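# Flip the reel on the scanner glass label-side down

## Task

A reel is resting on the scanner's glass with its label facing up. Flip it so it ends up lying flat on the glass with the label facing down, then release it.

## Robot and tools

Robot: two arms, left_arm and right_arm, each ending in a parallel two-finger gripper. The names do not refer to sides of any camera picture. All numbers share one scene frame: origin on the table surface midway between the arms, +z up, +x reaching out across the table, and left_arm mounted toward +y. The fingers of a gripper extend along its own +z axis and close toward each other along its own y axis. The reported end_effector_position is the spot between the finger pads, roughly 1 cm short of the tips. Reported hand positions can be a bit wrong, more so at long reach, and arms commonly settle a centimetre or so below the commanded height.

Command rows. Every motion command uses rows of 16 numbers (the schema tolerates up to 28), always for both arms even if only one moves: left_arm x, y, z, qw, qx, qy, qz, opening, then right_arm in the same order. x, y, z are an absolute target for that gripper's end_effector_position in metres, scene frame. qw, qx, qy, qz are an absolute target orientation quaternion, w first, also scene frame. Opening is a scale from -1 (shut) to +1 (wide, 0.094 m). To keep an arm still, repeat its whole pose from the latest result plus the desired opening in every call; to hold an orientation, keep sending the same quaternion rather than copying a drifted reported one.

execute_actions(actions): a list of up to 15 actions; each action is a list of up to 15 rows, each row lasting one 1/30 s control step, and an action always spans 15 steps, the final row being repeated to fill it. An empty list just returns the current state and images. A target more than 0.6 m from the gripper's current position along any of that gripper's own axes makes the action refused for both arms; if the first action fails this or anything is malformed, nothing runs. Per control step the controller only moves the goal up to 70 mm and 16 degrees from the measured pose, then chases it with damped inverse kinematics, favouring position over orientation. So distant targets need several actions, and each arm stops at its last clipped goal, not your far target.

move(target, speed, blocking): target is one 16-number row as above (absolute poses for both grippers). Each gripper follows a straight line there, all finishing together in 0.5 to 10 s, taking the shorter rotation. speed is the path top speed in m/s, 0.002 to 0.5, default 0.25; rotation is capped at twice that in rad/s. Paths ignore obstacles and the other arm, grippers lag and can overshoot speed near full extension. Opening is applied when the move begins. Faster moves and targets placed deeper beyond a contact hit and press harder, so approach the reel and glass slowly. blocking=false returns after 0.5 s while motion continues; check with wait(0), and no other motion command is accepted until a result shows the move ended (or call stop). The result adds a move: line giving how it ended (done, off_target, moving, held, fault), limits applied (paced = the sent pose was clipped; held = a check blocked some steps, after which the arm may surge), and each gripper's distance from its target. If only one arm is named, the other finished fine.

wait(seconds): 0 to 10 s, arms keep their last commands; returns early if a running move finishes. stop(): brakes the current move (needs stopping room; fingers continue). zoom_image(camera, region): enlarges a region [x0, y0, x1, y1] in pixels (origin top-left, max 504 by 504) of the latest image from cam_high, cam_low, cam_left_wrist or cam_right_wrist. finished_scene(scene): ends the scene with the given number and reports success; irreversible, so only call once the reel lies flat label down and both grippers have released it.

Results: a state line per arm with position and quat_wxyz, Hand target lines (where the controller is currently steering), Joint positions (last value is finger opening in metres), joint torques (offset, noisy, nonzero even when free), grip_measured (opening on the command scale, possibly off by about 1 mm), and images from cam_high, cam_low, and both wrist fisheye cameras (504x504), with calibration given separately. A pose unreachable line means a clearance check altered or blocked that arm's command. FAULT lines mean an arm stopped. MOTOR HOT warns of heating from sustained loads; at 100 °C that arm drops everything until it cools.

Gripping: to hold, command an opening around 0.03 below the current grip_measured; smaller gaps grip lighter. Pads press up to about 50-62 N, weaker on very thin parts, and spike at first contact. Expect occasional brief tugs on held items or pushes on loose ones.

Joint limits (rad): waist -2.880..2.880, shoulder 0..3.142, elbow 0..3.019, wrist pitch -1.693..1.571, wrist yaw -1.571..1.571, wrist roll -2.094..2.094. Elbows stop just before straight.

Avoid: dropping or sliding the reel or anything else off the table, slamming into the glass or scanner, pushing hard on objects, and letting the two arms collide or press each other. The robot keeps acting on its last command while you think. Smooth, economical motion is preferred.

Each tool is called after ">>>" as name(argument=value, ...) on one line, values as JSON.

## Session

>>> execute_actions(actions=[])

Scene clock: 0.00 s.
left_arm: end_effector_position=(+0.1163, +0.5768, +0.1998) grip_measured=+1.000 end_effector_quat_wxyz=(-0.019, +0.795, -0.599, -0.097) | right_arm: end_effector_position=(+0.7001, -0.7964, +0.3589) grip_measured=+1.000 end_effector_quat_wxyz=(+0.369, +0.186, +0.910, -0.023)
Joint positions: left_arm=[ 1.075  1.138  0.978 -1.328 -0.18  -0.686  0.094] | right_arm=[-0.459  2.127  2.455 -1.17  -0.229 -0.11   0.094]
Joint velocities: left_arm=[ 0.005  0.015 -0.007  0.017 -0.037 -0.022  0.   ] | right_arm=[-0.015 -0.015 -0.002  0.002 -0.022  0.037  0.   ]
Joint torques (N m, as the arm reports them, + toward a larger angle): no reading
Hand target (left_arm): +0.119, +0.583, +0.207; -0.027, +0.795, -0.598, -0.099
Hand target (right_arm): +0.701, -0.797, +0.380; +0.387, +0.182, +0.903, -0.031

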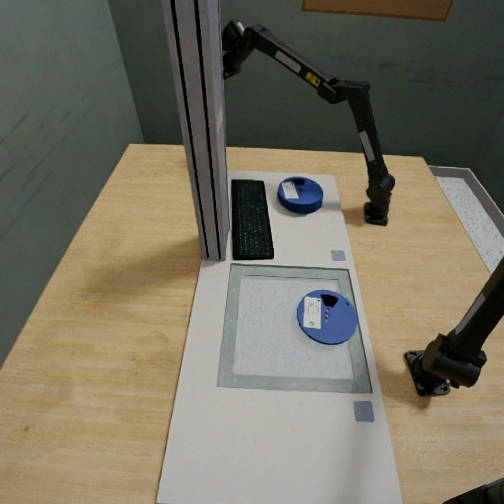

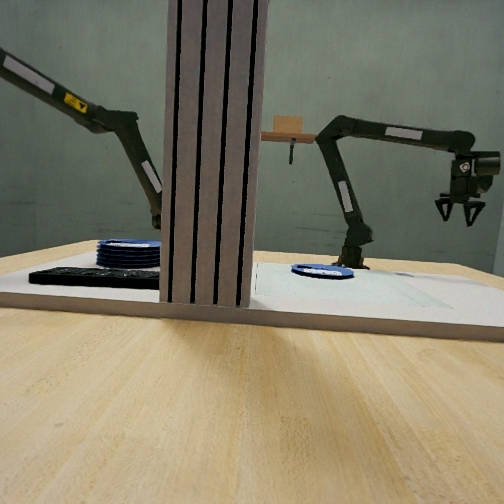

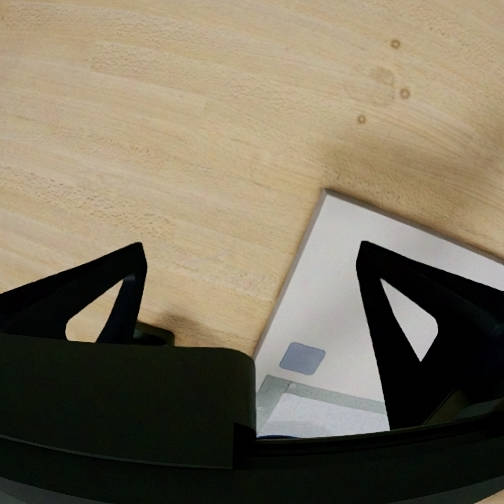

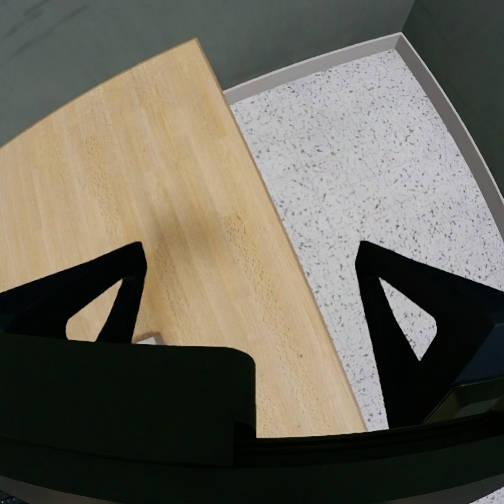

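>>> zoom_image(camera="cam_high", region=[270, 250, 410, 390])

>>> zoom_image(camera="cam_low", region=[270, 230, 390, 300])

Region (270, 250, 410, 390) of cam_high's 504x504 image, scaled by 3.600, with more detail than that image has.

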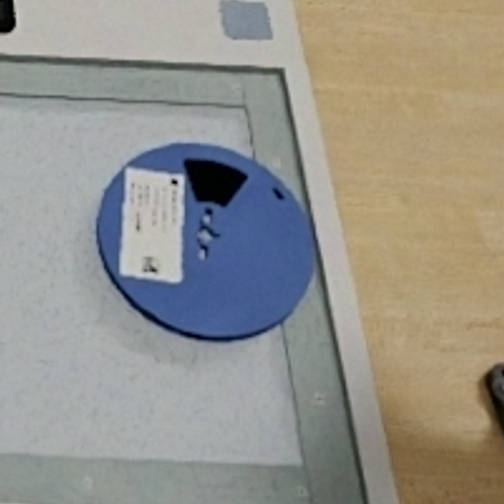

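Region (270, 230, 390, 300) of cam_low's 504x504 image, scaled by 4.200, with more detail than that image has; it fills the top 294 rows of this view, and the rest is white.

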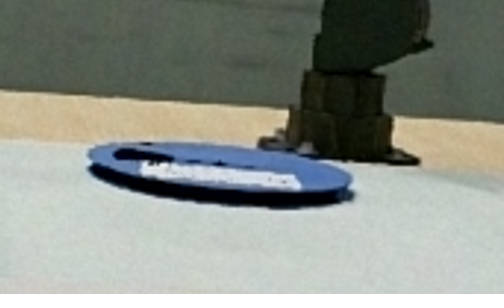

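>>> move(target=[0.30,0.16,0.17,0,0,1,0,1, 0.3,-0.6,0.3,0.38,0.18,0.9,0,1], speed=0.35)

Scene clock: 6.23 s.
left_arm: end_effector_position=(+0.2755, +0.1653, +0.1558) grip_measured=+1.000 end_effector_quat_wxyz=(-0.027, -0.012, +1.000, +0.003) | right_arm: end_effector_position=(+0.3027, -0.6031, +0.2982) grip_measured=+1.000 end_effector_quat_wxyz=(+0.384, +0.185, +0.905, +0.002)
Joint positions: left_arm=[-0.454  1.14   0.87  -1.353  0.014 -0.394  0.094] | right_arm=[-0.744  0.891  0.917 -0.938 -0.468 -0.321  0.094]
Joint velocities: left_arm=[-0.015  0.005  0.012  0.007 -0.11   0.081  0.   ] | right_arm=[ 0.005 -0.005 -0.017 -0.007  0.037 -0.081  0.   ]
Joint torques (N m, as the arm reports them, + toward a larger angle): left_arm=[-0.52 -7.62 14.01  0.08  0.03  0.26] | right_arm=[-0.2  -3.17 10.48  0.85 -0.33 -0.09]
Hand target (left_arm): +0.292, +0.157, +0.170; -0.007, -0.001, +1.000, -0.006
Hand target (right_arm): +0.300, -0.602, +0.301; +0.384, +0.181, +0.905, -0.000
Off the commanded pose (left_arm): 0.029 m, 3 deg.
Off the commanded pose (right_arm): 0.004 m, 0 deg.
move: off_target (left_arm)
camera_calibration (this result's frames):
cam_left_wrist: T_world_to_cam=[[0.0233221, -0.999712, -0.00570277, 0.156764], [-0.781062, -0.0217813, 0.624074, 0.127851], [-0.624018, -0.0101005, -0.781345, 0.418982], [0, 0, 0, 1]] pos_world=[0.357656, 0.163736, 0.248475]
cam_right_wrist: T_world_to_cam=[[-0.349399, -0.925749, -0.1446, -0.404033], [-0.917825, 0.369199, -0.14591, 0.552523], [0.188462, 0.0817371, -0.978673, 0.407082], [0, 0, 0, 1]] pos_world=[0.289231, -0.611298, 0.420595]

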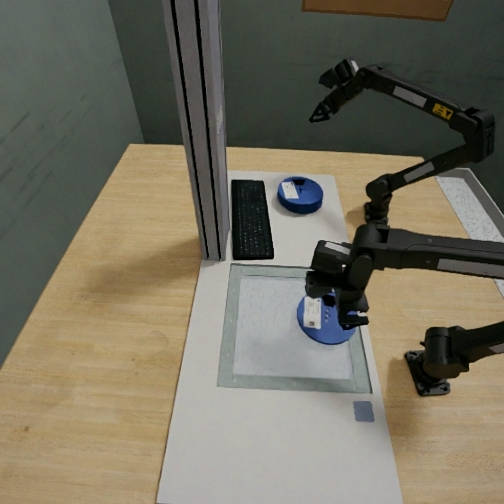

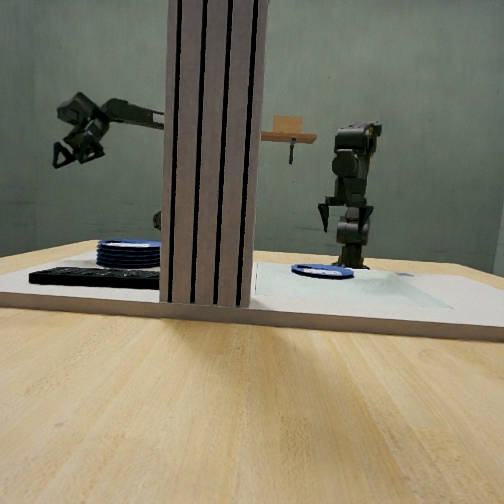

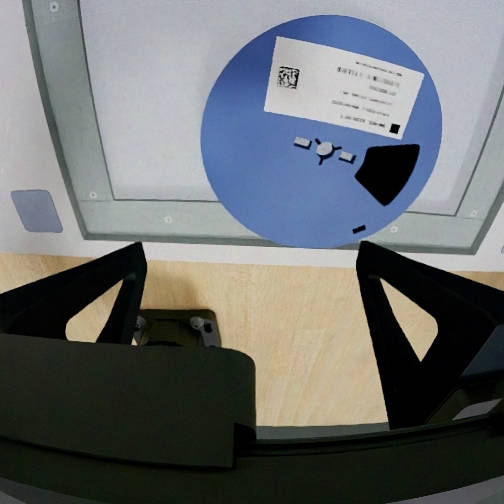

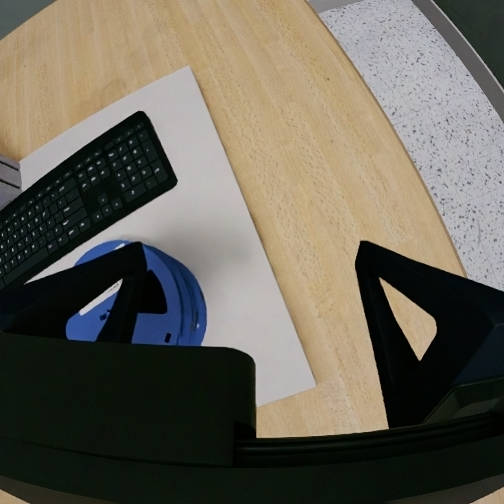

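>>> move(target=[0.42,0.11,0.09,0,0,1,0,1, 0.10,-0.06,0.2,0.465,-0.422,0.731,0.269,1], speed=0.3)

Scene clock: 9.90 s.
left_arm: end_effector_position=(+0.3998, +0.1192, +0.0837) grip_measured=+1.000 end_effector_quat_wxyz=(-0.015, -0.010, +1.000, +0.005) | right_arm: end_effector_position=(+0.0925, -0.0651, +0.1897) grip_measured=+1.000 end_effector_quat_wxyz=(+0.456, -0.428, +0.736, +0.260)
Joint positions: left_arm=[-0.454  1.558  1.065 -1.111  0.002 -0.391  0.094] | right_arm=[ 1.725  0.577  0.34  -0.292  0.476  0.252  0.094]
Joint velocities: left_arm=[ 0.005 -0.015 -0.012  0.022  0.081 -0.007  0.   ] | right_arm=[-0.005 -0.005 -0.007  0.002 -0.051 -0.037  0.   ]
Joint torques (N m, as the arm reports them, + toward a larger angle): left_arm=[ -0.83 -13.44  13.09   0.2   -0.21   0.24] | right_arm=[-0.64  0.89 10.9   2.86  0.2  -0.16]
Hand target (left_arm): +0.418, +0.109, +0.091; +0.000, +0.000, +1.000, +0.000
Hand target (right_arm): +0.095, -0.061, +0.199; +0.465, -0.422, +0.731, +0.267
Off the commanded pose (left_arm): 0.023 m, 2 deg.
Off the commanded pose (right_arm): 0.014 m, 2 deg.
move: off_target (left_arm, right_arm)
camera_calibration (this result's frames):
cam_left_wrist: T_world_to_cam=[[0.0199307, -0.999756, -0.00954605, 0.109039], [-0.794784, -0.0216356, 0.606507, 0.275901], [-0.606565, -0.00450104, -0.795021, 0.43325], [0, 0, 0, 1]] pos_world=[0.479903, 0.116932, 0.178147]
cam_right_wrist: T_world_to_cam=[[0.858167, -0.513362, 0.00309731, -0.107968], [-0.454475, -0.762507, -0.460472, 0.0883017], [0.238751, 0.393755, -0.887669, 0.295027], [0, 0, 0, 1]] pos_world=[0.0623475, -0.104264, 0.302881]

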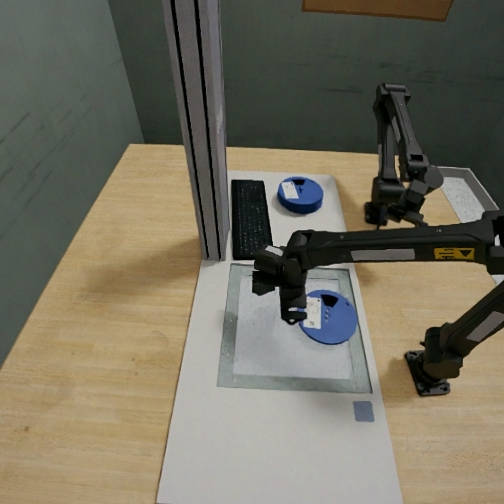

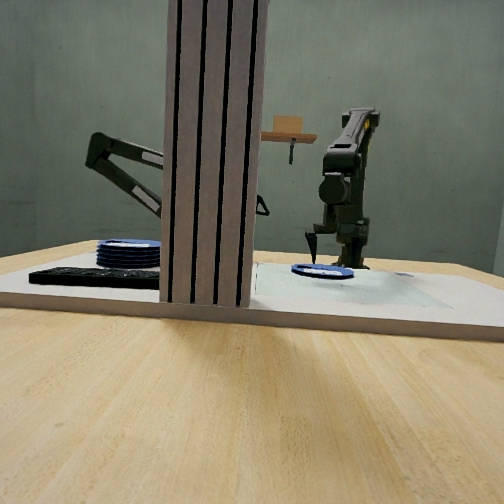

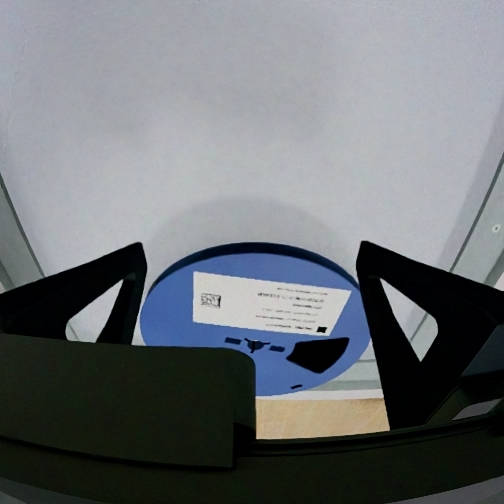

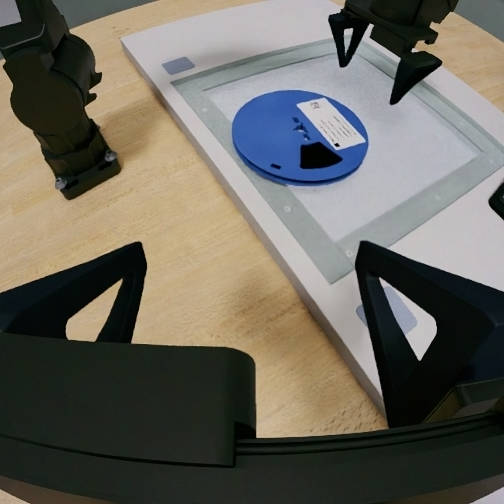

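>>> move(target=[0.42,0.11,0.062,0,0,1,0,1, 0.09,0.0,0.15,0.52,-0.742,0.346,-0.242,0.2], speed=0.3)

>>> zoom_image(camera="cam_low", region=[260, 180, 400, 310])

Scene clock: 13.93 s.
left_arm: end_effector_position=(+0.4151, +0.1133, +0.0694) grip_measured=+1.000 end_effector_quat_wxyz=(+0.003, -0.009, +1.000, -0.002) | right_arm: end_effector_position=(+0.0951, -0.0185, +0.1331) grip_measured=+0.202 end_effector_quat_wxyz=(-0.502, +0.751, -0.346, +0.253)
Joint positions: left_arm=[-0.454  1.593  1.065 -1.036  0.002 -0.39   0.094] | right_arm=[ 1.896  1.132  0.391  0.042  0.962 -1.001  0.056]
Joint velocities: left_arm=[-0.005 -0.005 -0.002  0.022  0.051 -0.081  0.   ] | right_arm=[-0.015 -0.005 -0.007  0.002  0.11  -0.037  0.001]
Joint torques (N m, as the arm reports them, + toward a larger angle): left_arm=[ -0.62 -13.72   9.86   0.37  -0.19   0.26] | right_arm=[ 0.61 -2.18 11.09  2.7   0.38 -0.05]
Hand target (left_arm): +0.420, +0.110, +0.062; -0.000, +0.000, +1.000, +0.000
Hand target (right_arm): +0.089, -0.000, +0.149; -0.518, +0.743, -0.347, +0.242
Off the commanded pose (left_arm): 0.009 m, 1 deg.
Off the commanded pose (right_arm): 0.026 m, 3 deg.
move: off_target (right_arm)
camera_calibration (this result's frames):
cam_left_wrist: T_world_to_cam=[[0.0184805, -0.999815, 0.00541969, 0.102227], [-0.816484, -0.0119627, 0.577244, 0.306518], [-0.577072, -0.0150928, -0.816553, 0.42159], [0, 0, 0, 1]] pos_world=[0.491666, 0.112238, 0.166761]
cam_right_wrist: T_world_to_cam=[[0.26557, 0.239428, 0.933888, -0.139669], [0.0807863, -0.970791, 0.225916, -0.0471351], [0.960701, 0.0154489, -0.277156, 0.0688564], [0, 0, 0, 1]] pos_world=[-0.0252506, -0.0133814, 0.160168]

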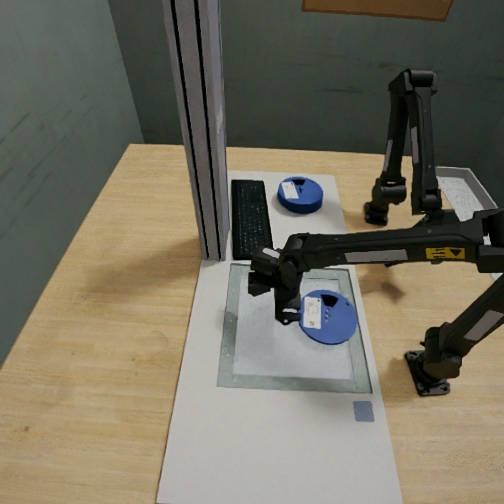

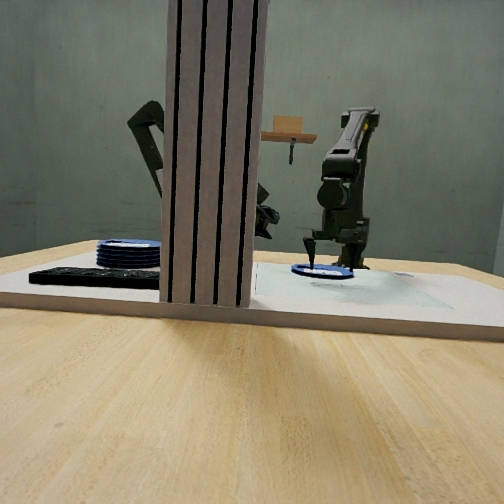

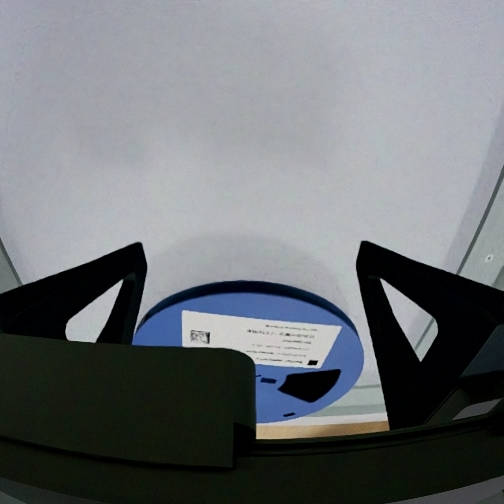

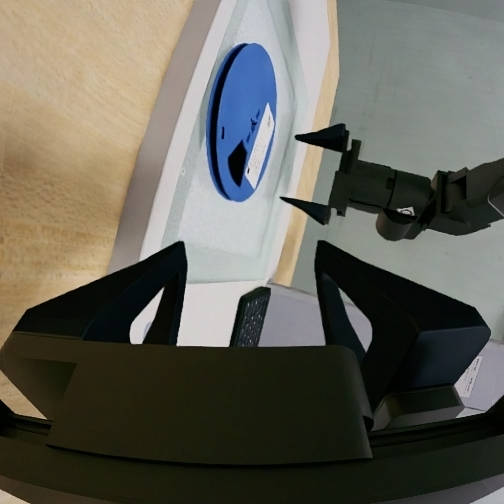

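Region (260, 180, 400, 310) of cam_low's 504x504 image, scaled by 3.600, with more detail than that image has; it fills the top 468 rows of this view, and the rest is white.

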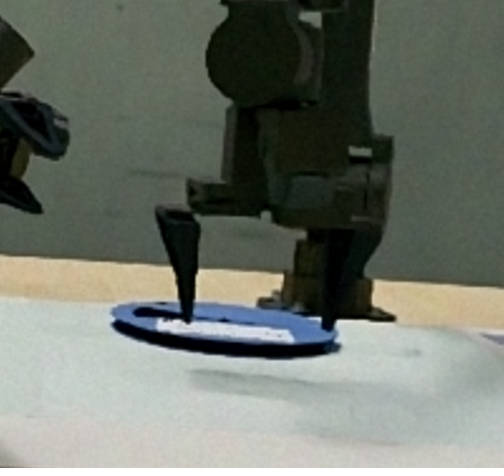

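>>> move(target=[0.41,0.11,0.042,0,0,1,0,1, 0.07,0.0,0.12,0.52,-0.742,0.346,-0.242,0.2], speed=0.05)

>>> zoom_image(camera="cam_low", region=[260, 180, 400, 310])

Scene clock: 15.40 s.
left_arm: end_effector_position=(+0.4164, +0.1124, +0.0572) grip_measured=+1.000 end_effector_quat_wxyz=(+0.013, -0.009, +1.000, -0.007) | right_arm: end_effector_position=(+0.0749, -0.0114, +0.1130) grip_measured=+0.202 end_effector_quat_wxyz=(-0.508, +0.750, -0.338, +0.254)
Joint positions: left_arm=[-0.455  1.601  1.037 -0.977  0.002 -0.39   0.094] | right_arm=[ 1.964  1.24   0.391  0.112  1.014 -0.955  0.056]
Joint velocities: left_arm=[-0.005 -0.015  0.022 -0.017 -0.037  0.066  0.   ] | right_arm=[-0.015 -0.005  0.017  0.002  0.037  0.007  0.001]
Joint torques (N m, as the arm reports them, + toward a larger angle): left_arm=[ -1.22 -14.11   7.69   0.41  -0.19   0.17] | right_arm=[ 1.03 -3.97  8.75  2.65  0.57  0.16]
Hand target (left_arm): +0.409, +0.110, +0.043; -0.000, -0.000, +1.000, -0.000
Hand target (right_arm): +0.070, -0.001, +0.120; -0.520, +0.743, -0.346, +0.242
Off the commanded pose (left_arm): 0.017 m, 2 deg.
Off the commanded pose (right_arm): 0.014 m, 2 deg.
move: off_target (left_arm, right_arm)
camera_calibration (this result's frames):
cam_left_wrist: T_world_to_cam=[[0.0175094, -0.999747, 0.0141078, 0.101305], [-0.828617, -0.00661306, 0.559777, 0.320091], [-0.559542, -0.0214913, -0.828523, 0.406449], [0, 0, 0, 1]] pos_world=[0.490884, 0.112132, 0.156144]
cam_right_wrist: T_world_to_cam=[[0.248828, 0.238537, 0.938715, -0.116588], [0.0897301, -0.970707, 0.222881, -0.0344432], [0.964382, 0.0287719, -0.262943, 0.08083], [0, 0, 0, 1]] pos_world=[-0.04585, -0.00794928, 0.138374]

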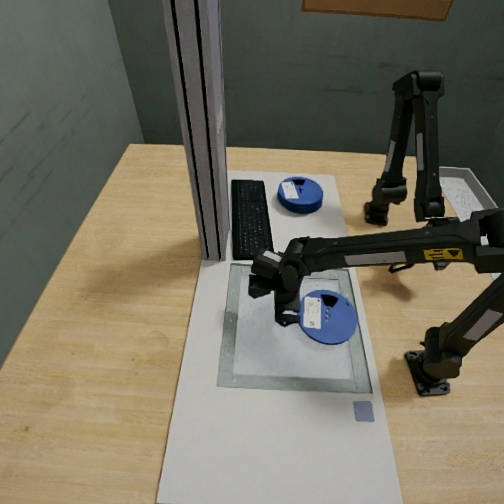

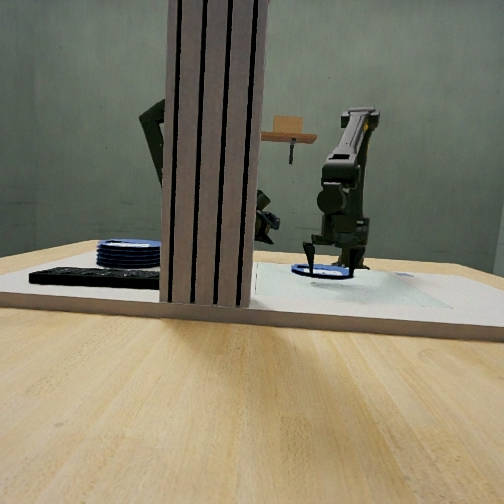

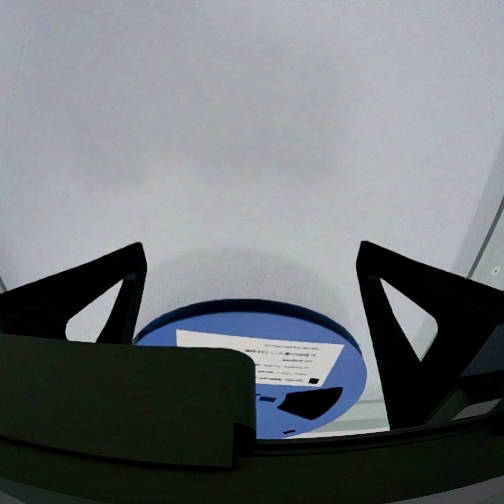

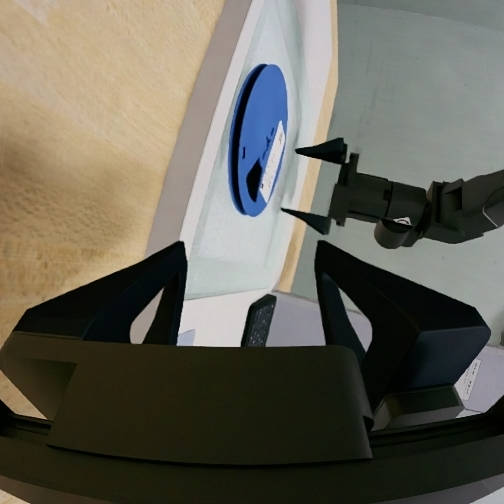

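Region (260, 180, 400, 310) of cam_low's 504x504 image, scaled by 3.600, with more detail than that image has; it fills the top 468 rows of this view, and the rest is white.

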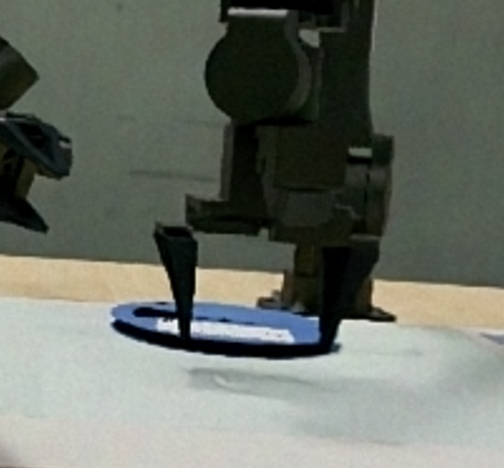

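>>> move(target=[0.375,0.11,0.034,0,0,1,0,1, 0.07,0.0,0.12,0.52,-0.742,0.346,-0.242,0.2], speed=0.05)

>>> zoom_image(camera="cam_low", region=[260, 180, 400, 310])

Scene clock: 16.93 s.
left_arm: end_effector_position=(+0.3826, +0.1118, +0.0395) grip_measured=+1.000 end_effector_quat_wxyz=(+0.004, +0.002, +1.000, -0.003) | right_arm: end_effector_position=(+0.0749, -0.0114, +0.1131) grip_measured=+0.202 end_effector_quat_wxyz=(-0.508, +0.750, -0.339, +0.254)
Joint positions: left_arm=[-0.487  1.568  0.941 -0.935  0.002 -0.4    0.094] | right_arm=[ 1.964  1.24   0.391  0.112  1.014 -0.953  0.056]
Joint velocities: left_arm=[-0.005 -0.005  0.017  0.007  0.037 -0.066  0.   ] | right_arm=[-0.005 -0.015 -0.022  0.007 -0.022  0.007  0.   ]
Joint torques (N m, as the arm reports them, + toward a larger angle): left_arm=[ -1.13 -15.     6.82   0.33  -0.18  -0.05] | right_arm=[ 0.67 -2.96  8.76  2.68  0.54  0.15]
Hand target (left_arm): +0.375, +0.111, +0.034; -0.000, -0.000, +1.000, +0.000
Hand target (right_arm): +0.070, -0.000, +0.120; -0.520, +0.742, -0.346, +0.242
Off the commanded pose (left_arm): 0.010 m, 1 deg.
Off the commanded pose (right_arm): 0.014 m, 2 deg.
move: off_target (right_arm)
camera_calibration (this result's frames):
cam_left_wrist: T_world_to_cam=[[-0.0036562, -0.999973, 0.00636976, 0.109977], [-0.817733, 0.00665615, 0.575559, 0.295749], [-0.575586, -0.0031044, -0.817735, 0.376517], [0, 0, 0, 1]] pos_world=[0.458964, 0.109175, 0.13697]
cam_right_wrist: T_world_to_cam=[[0.249647, 0.237309, 0.938808, -0.116725], [0.0895063, -0.97101, 0.221648, -0.0342601], [0.964191, 0.0286955, -0.263651, 0.0809447], [0, 0, 0, 1]] pos_world=[-0.0458396, -0.00788964, 0.138517]

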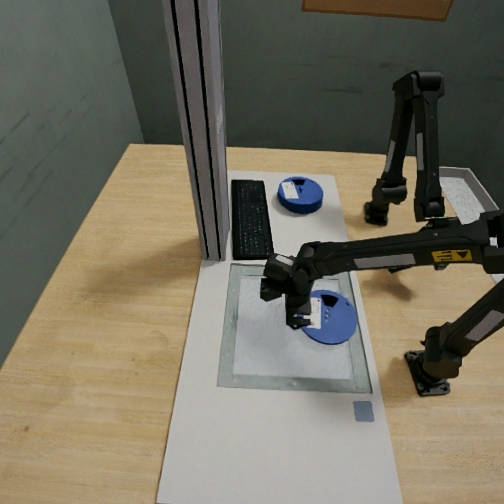

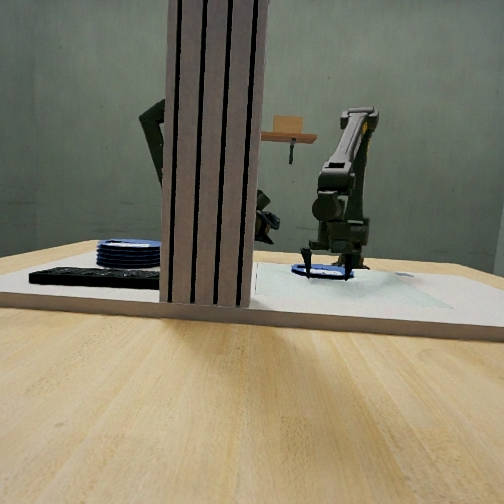

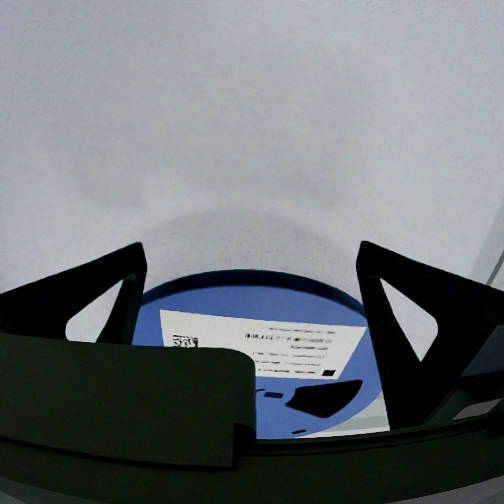

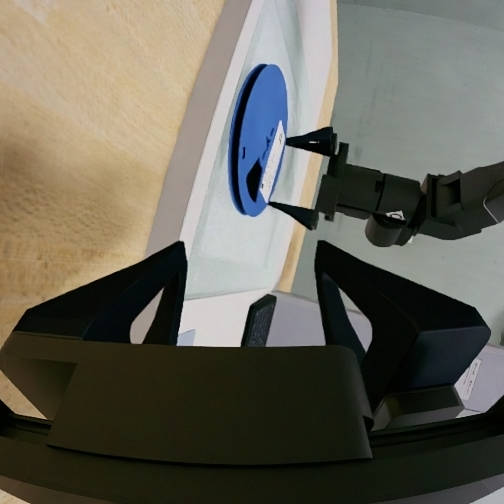

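Region (260, 180, 400, 310) of cam_low's 504x504 image, scaled by 3.600, with more detail than that image has; it fills the top 468 rows of this view, and the rest is white.

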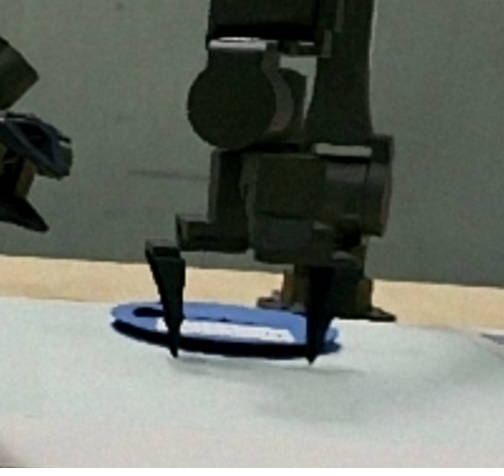

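Fingertips are just above the glass. Pushing the reel toward the near edge.

>>> move(target=[0.29,0.11,0.035,0,0,1,0,1, 0.07,0.0,0.12,0.52,-0.742,0.346,-0.242,0.2], speed=0.05)

Scene clock: 19.30 s.
left_arm: end_effector_position=(+0.2967, +0.1109, +0.0386) grip_measured=+1.000 end_effector_quat_wxyz=(+0.002, +0.004, +1.000, -0.002) | right_arm: end_effector_position=(+0.0749, -0.0114, +0.1131) grip_measured=+0.202 end_effector_quat_wxyz=(-0.508, +0.750, -0.339, +0.254)
Joint positions: left_arm=[-0.594  1.383  0.735 -0.917  0.002 -0.504  0.094] | right_arm=[ 1.964  1.24   0.391  0.112  1.014 -0.953  0.056]
Joint velocities: left_arm=[-0.015  0.005 -0.007 -0.017 -0.066 -0.037  0.   ] | right_arm=[-0.005  0.015  0.007 -0.017  0.066 -0.037  0.001]
Joint torques (N m, as the arm reports them, + toward a larger angle): left_arm=[ -1.   -11.48   6.86   0.19  -0.17  -0.05] | right_arm=[ 0.62 -3.21  8.71  2.6   0.54  0.14]
Hand target (left_arm): +0.290, +0.111, +0.035; -0.001, +0.000, +1.000, +0.000
Hand target (right_arm): +0.070, -0.000, +0.120; -0.520, +0.742, -0.346, +0.242
Off the commanded pose (left_arm): 0.008 m, 1 deg.
Off the commanded pose (right_arm): 0.014 m, 2 deg.
move: off_target (right_arm)
camera_calibration (this result's frames):
cam_left_wrist: T_world_to_cam=[[-0.00745055, -0.999958, 0.00527935, 0.109911], [-0.815421, 0.00913138, 0.578796, 0.224858], [-0.57882, 0.0000074531, -0.815455, 0.326904], [0, 0, 0, 1]] pos_world=[0.373392, 0.107851, 0.135849]
cam_right_wrist: T_world_to_cam=[[0.249647, 0.237309, 0.938808, -0.116725], [0.0895063, -0.97101, 0.221648, -0.0342601], [0.964191, 0.0286955, -0.263651, 0.0809447], [0, 0, 0, 1]] pos_world=[-0.0458396, -0.00788964, 0.138517]

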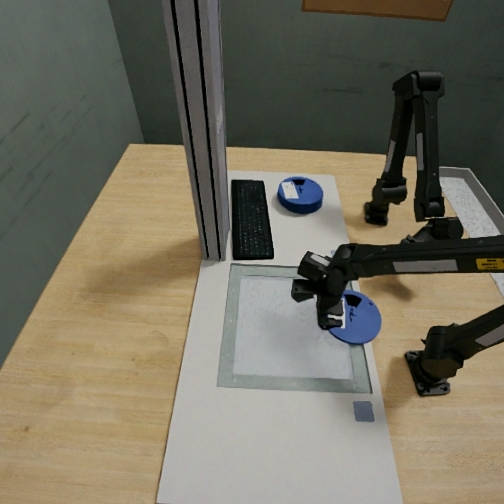

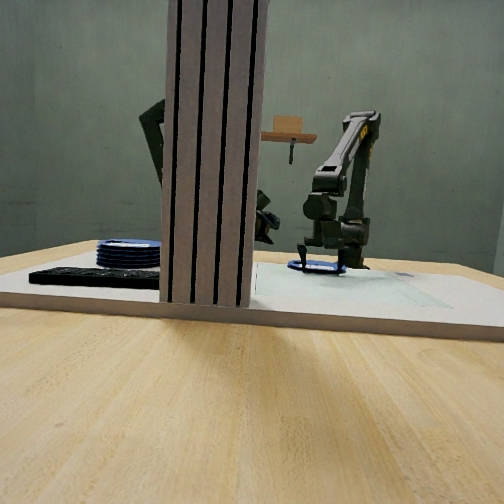

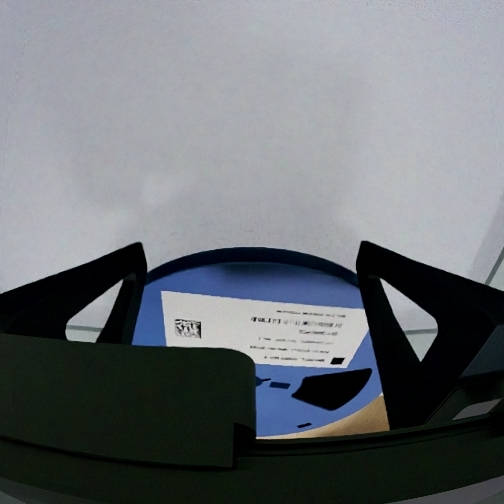

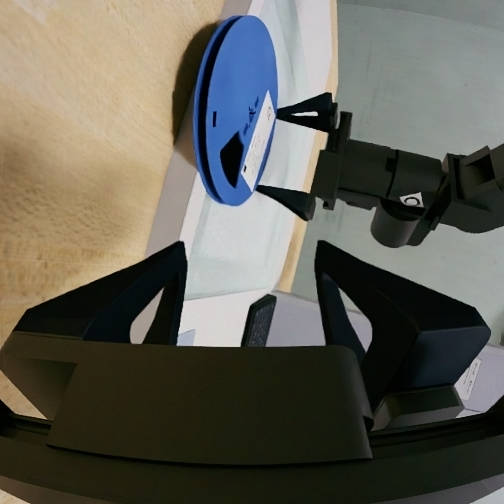

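>>> move(target=[0.272,0.11,0.035,0,0,1,0,1, 0.065,0.05,0.055,0.52,-0.742,0.346,-0.242,-0.3], speed=0.06)

>>> zoom_image(camera="cam_high", region=[300, 200, 480, 380])

>>> zoom_image(camera="cam_low", region=[250, 180, 390, 300])

Scene clock: 21.97 s.
left_arm: end_effector_position=(+0.2795, +0.1100, +0.0386) grip_measured=+1.000 end_effector_quat_wxyz=(+0.002, +0.002, +1.000, -0.002) | right_arm: end_effector_position=(+0.0647, +0.0346, +0.0487) grip_measured=-0.298 end_effector_quat_wxyz=(-0.511, +0.750, -0.340, +0.248)
Joint positions: left_arm=[-0.624  1.344  0.697 -0.917  0.001 -0.537  0.094] | right_arm=[ 1.957  1.604  0.459  0.426  1.    -0.961  0.033]
Joint velocities: left_arm=[-0.005 -0.015  0.022 -0.002  0.051 -0.037  0.   ] | right_arm=[-0.005 -0.015  0.007  0.002  0.051 -0.007  0.   ]
Joint torques (N m, as the arm reports them, + toward a larger angle): left_arm=[ -1.16 -10.87   6.8    0.16  -0.17  -0.06] | right_arm=[-0.48 -5.55  7.33  2.5   0.37 -0.01]
Hand target (left_arm): +0.272, +0.110, +0.035; -0.000, +0.000, +1.000, +0.000
Hand target (right_arm): +0.065, +0.050, +0.055; -0.520, +0.742, -0.346, +0.242
Off the commanded pose (left_arm): 0.008 m, 0 deg.
Off the commanded pose (right_arm): 0.017 m, 2 deg.
move: off_target (right_arm)
camera_calibration (this result's frames):
cam_left_wrist: T_world_to_cam=[[-0.00478291, -0.999974, 0.00532399, 0.108156], [-0.816151, 0.00697994, 0.577797, 0.211364], [-0.57782, -0.00158162, -0.816163, 0.316792], [0, 0, 0, 1]] pos_world=[0.356071, 0.107179, 0.135853]
cam_right_wrist: T_world_to_cam=[[0.256411, 0.230053, 0.938791, -0.0648167], [0.0969305, -0.972487, 0.211836, 0.0256294], [0.961695, 0.0366804, -0.271656, 0.0727604], [0, 0, 0, 1]] pos_world=[-0.0558378, 0.0371667, 0.0751859]

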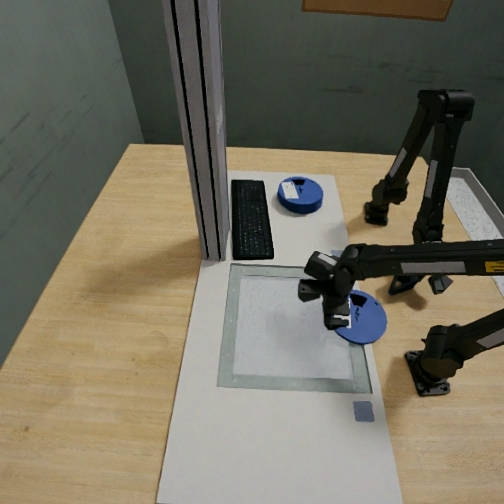

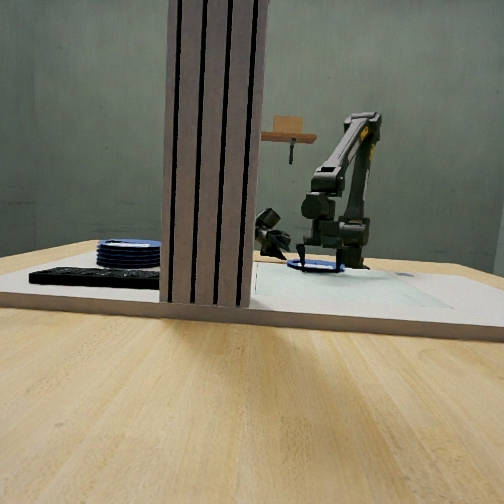

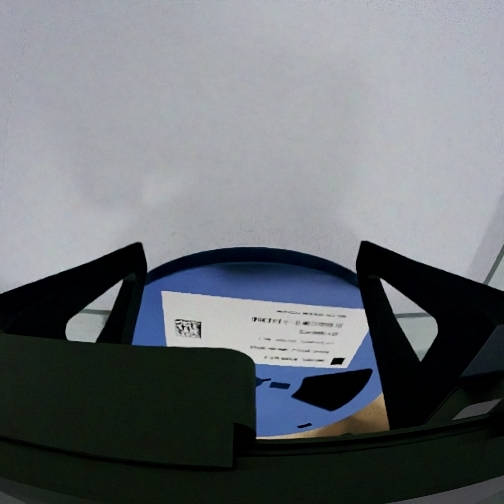

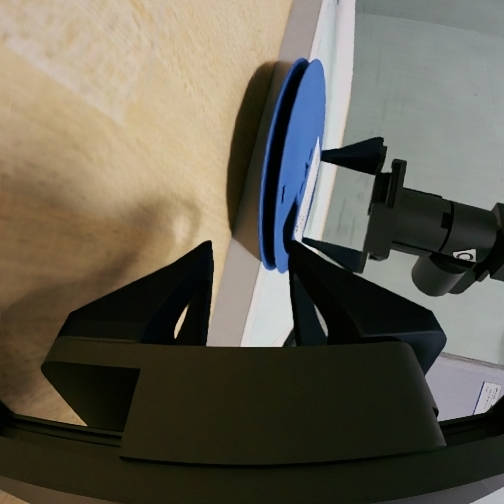

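Region (300, 200, 480, 380) of cam_high's 504x504 image, scaled by 2.800, with more detail than that image has.

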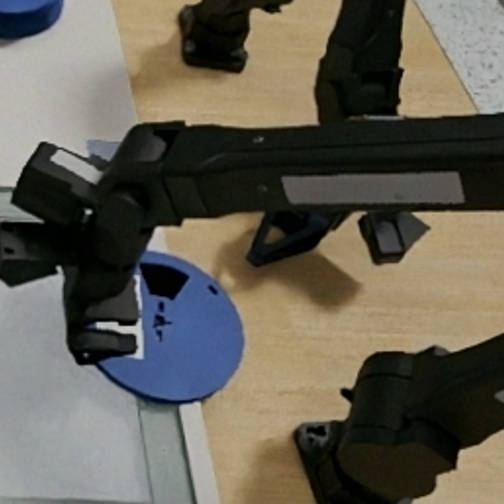

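Region (250, 180, 390, 300) of cam_low's 504x504 image, scaled by 3.600, with more detail than that image has; it fills the top 432 rows of this view, and the rest is white.

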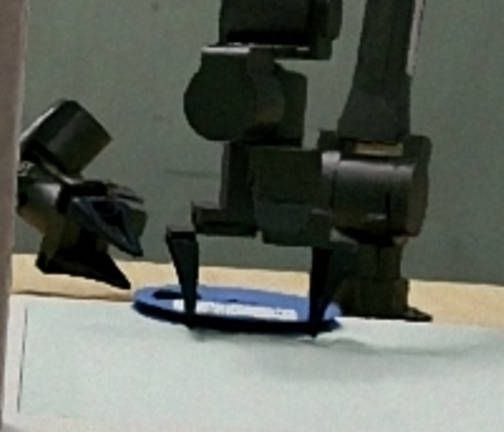

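>>> move(target=[0.272,0.11,0.035,0,0,1,0,1, 0.07,0.075,0.040,0.52,-0.742,0.346,-0.242,-0.3], speed=0.04)

>>> zoom_image(camera="cam_high", region=[300, 200, 480, 380])

Scene clock: 23.93 s.
left_arm: end_effector_position=(+0.2795, +0.1100, +0.0386) grip_measured=+1.000 end_effector_quat_wxyz=(+0.002, +0.002, +1.000, -0.002) | right_arm: end_effector_position=(+0.0694, +0.0607, +0.0367) grip_measured=-0.298 end_effector_quat_wxyz=(-0.512, +0.749, -0.342, +0.246)
Joint positions: left_arm=[-0.624  1.344  0.697 -0.917  0.001 -0.537  0.094] | right_arm=[ 1.925  1.696  0.518  0.494  0.975 -0.995  0.033]
Joint velocities: left_arm=[-0.015 -0.005  0.007 -0.002 -0.007 -0.022  0.   ] | right_arm=[-0.024  0.005  0.002  0.002 -0.007 -0.007  0.001]
Joint torques (N m, as the arm reports them, + toward a larger angle): left_arm=[ -1.32 -10.84   6.79   0.17  -0.17  -0.07] | right_arm=[-0.44 -6.66  6.92  2.67  0.35 -0.05]
Hand target (left_arm): +0.272, +0.110, +0.035; -0.000, -0.000, +1.000, +0.000
Hand target (right_arm): +0.070, +0.075, +0.040; -0.520, +0.742, -0.346, +0.242
Off the commanded pose (left_arm): 0.008 m, 0 deg.
Off the commanded pose (right_arm): 0.015 m, 1 deg.
move: off_target (right_arm)
camera_calibration (this result's frames):
cam_left_wrist: T_world_to_cam=[[-0.00440144, -0.999976, 0.00532583, 0.10805], [-0.816152, 0.00666966, 0.577799, 0.211399], [-0.57782, -0.00180354, -0.816162, 0.316817], [0, 0, 0, 1]] pos_world=[0.356072, 0.107208, 0.135853]
cam_right_wrist: T_world_to_cam=[[0.259268, 0.224968, 0.939239, -0.0607516], [0.0966395, -0.973655, 0.206535, 0.0534067], [0.960958, 0.0372195, -0.274179, 0.0641588], [0, 0, 0, 1]] pos_world=[-0.0510642, 0.063279, 0.0636209]

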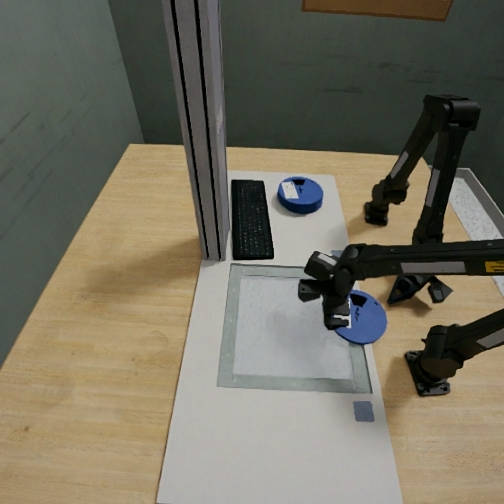

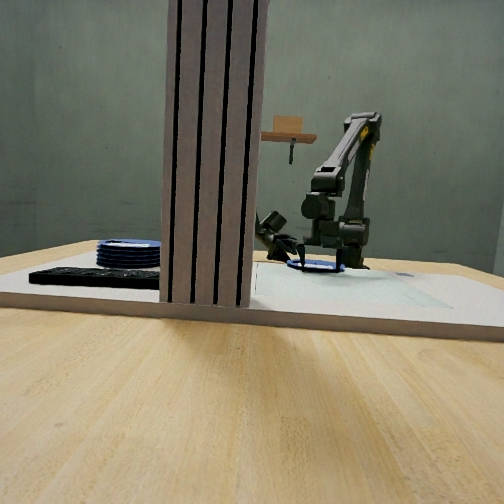

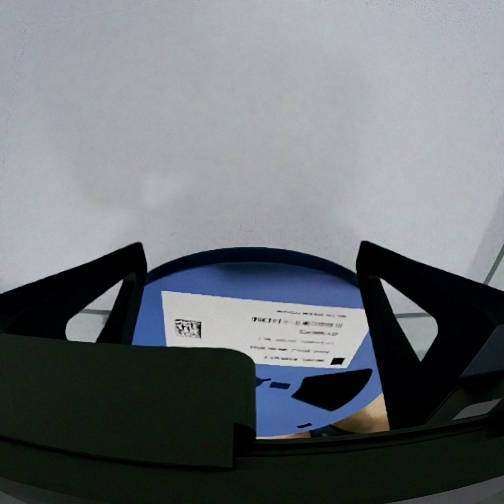

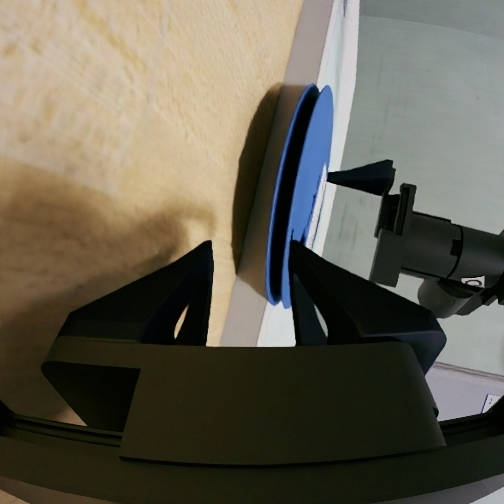

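Region (300, 200, 480, 380) of cam_high's 504x504 image, scaled by 2.800, with more detail than that image has.

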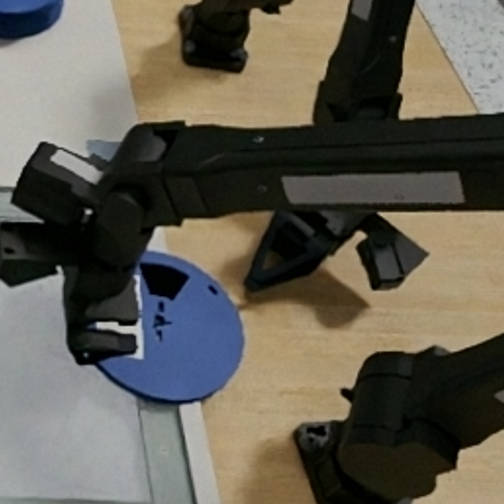

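>>> move(target=[0.272,0.11,0.035,0,0,1,0,1, 0.118,0.088,0.040,0.52,-0.742,0.346,-0.242,-0.3], speed=0.04)

>>> zoom_image(camera="cam_high", region=[300, 200, 480, 380])

Scene clock: 26.07 s.
left_arm: end_effector_position=(+0.2795, +0.1100, +0.0386) grip_measured=+1.000 end_effector_quat_wxyz=(+0.002, +0.002, +1.000, -0.002) | right_arm: end_effector_position=(+0.1163, +0.0738, +0.0368) grip_measured=-0.298 end_effector_quat_wxyz=(-0.511, +0.749, -0.344, +0.245)
Joint positions: left_arm=[-0.624  1.344  0.697 -0.917  0.001 -0.537  0.094] | right_arm=[ 1.784  1.721  0.523  0.618  0.86  -1.125  0.033]
Joint velocities: left_arm=[-0.015  0.005 -0.002 -0.007 -0.066 -0.007  0.   ] | right_arm=[-0.005 -0.005 -0.007  0.002  0.022  0.022  0.001]
Joint torques (N m, as the arm reports them, + toward a larger angle): left_arm=[ -1.23 -10.78   6.8    0.17  -0.17  -0.06] | right_arm=[-0.15 -6.88  6.87  2.73  0.25 -0.07]
Hand target (left_arm): +0.272, +0.110, +0.035; -0.000, +0.000, +1.000, +0.000
Hand target (right_arm): +0.118, +0.088, +0.040; -0.521, +0.742, -0.346, +0.242
Off the commanded pose (left_arm): 0.008 m, 0 deg.
Off the commanded pose (right_arm): 0.015 m, 1 deg.
move: off_target (right_arm)
camera_calibration (this result's frames):
cam_left_wrist: T_world_to_cam=[[-0.00440144, -0.999976, 0.00532583, 0.10805], [-0.816152, 0.00666966, 0.577799, 0.211399], [-0.57782, -0.00180354, -0.816162, 0.316817], [0, 0, 0, 1]] pos_world=[0.356072, 0.107208, 0.135853]
cam_right_wrist: T_world_to_cam=[[0.263614, 0.22408, 0.938241, -0.0763256], [0.0955644, -0.973927, 0.205753, 0.0617452], [0.959883, 0.0354232, -0.278154, 0.0189717], [0, 0, 0, 1]] pos_world=[-0.00399083, 0.0765663, 0.0641846]

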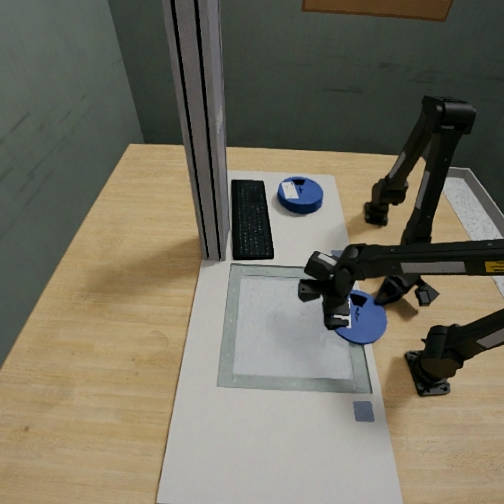

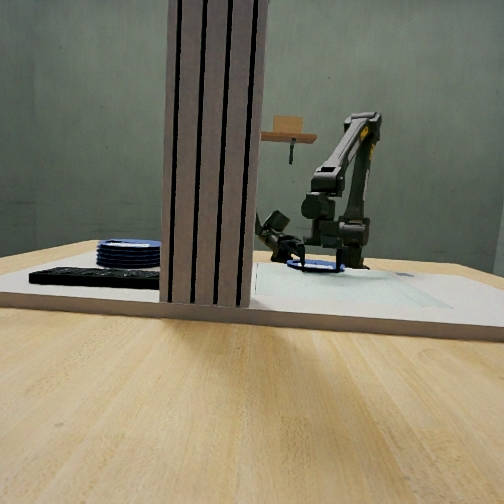

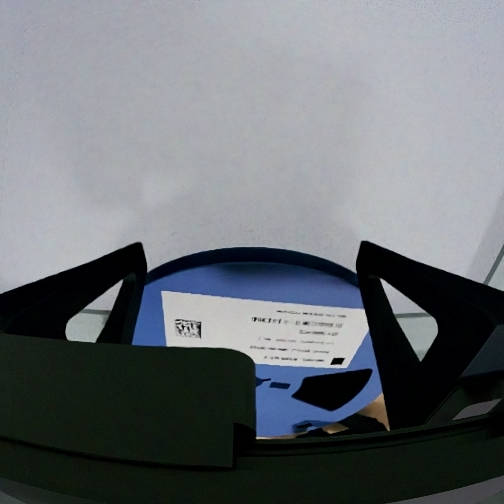

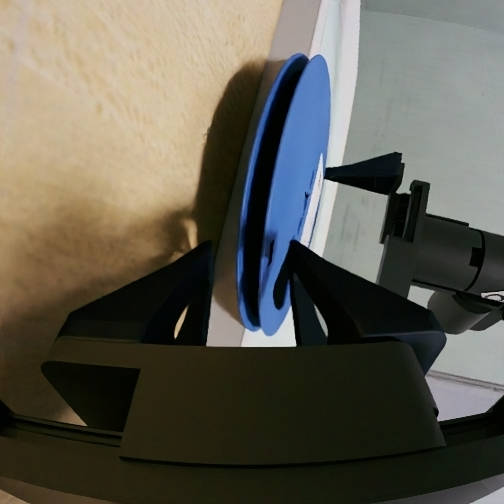

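Region (300, 200, 480, 380) of cam_high's 504x504 image, scaled by 2.800, with more detail than that image has.

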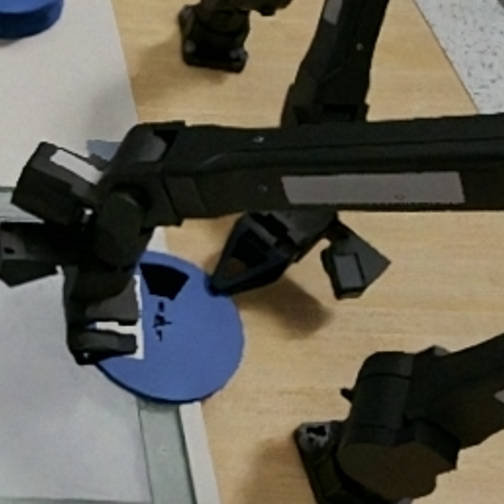

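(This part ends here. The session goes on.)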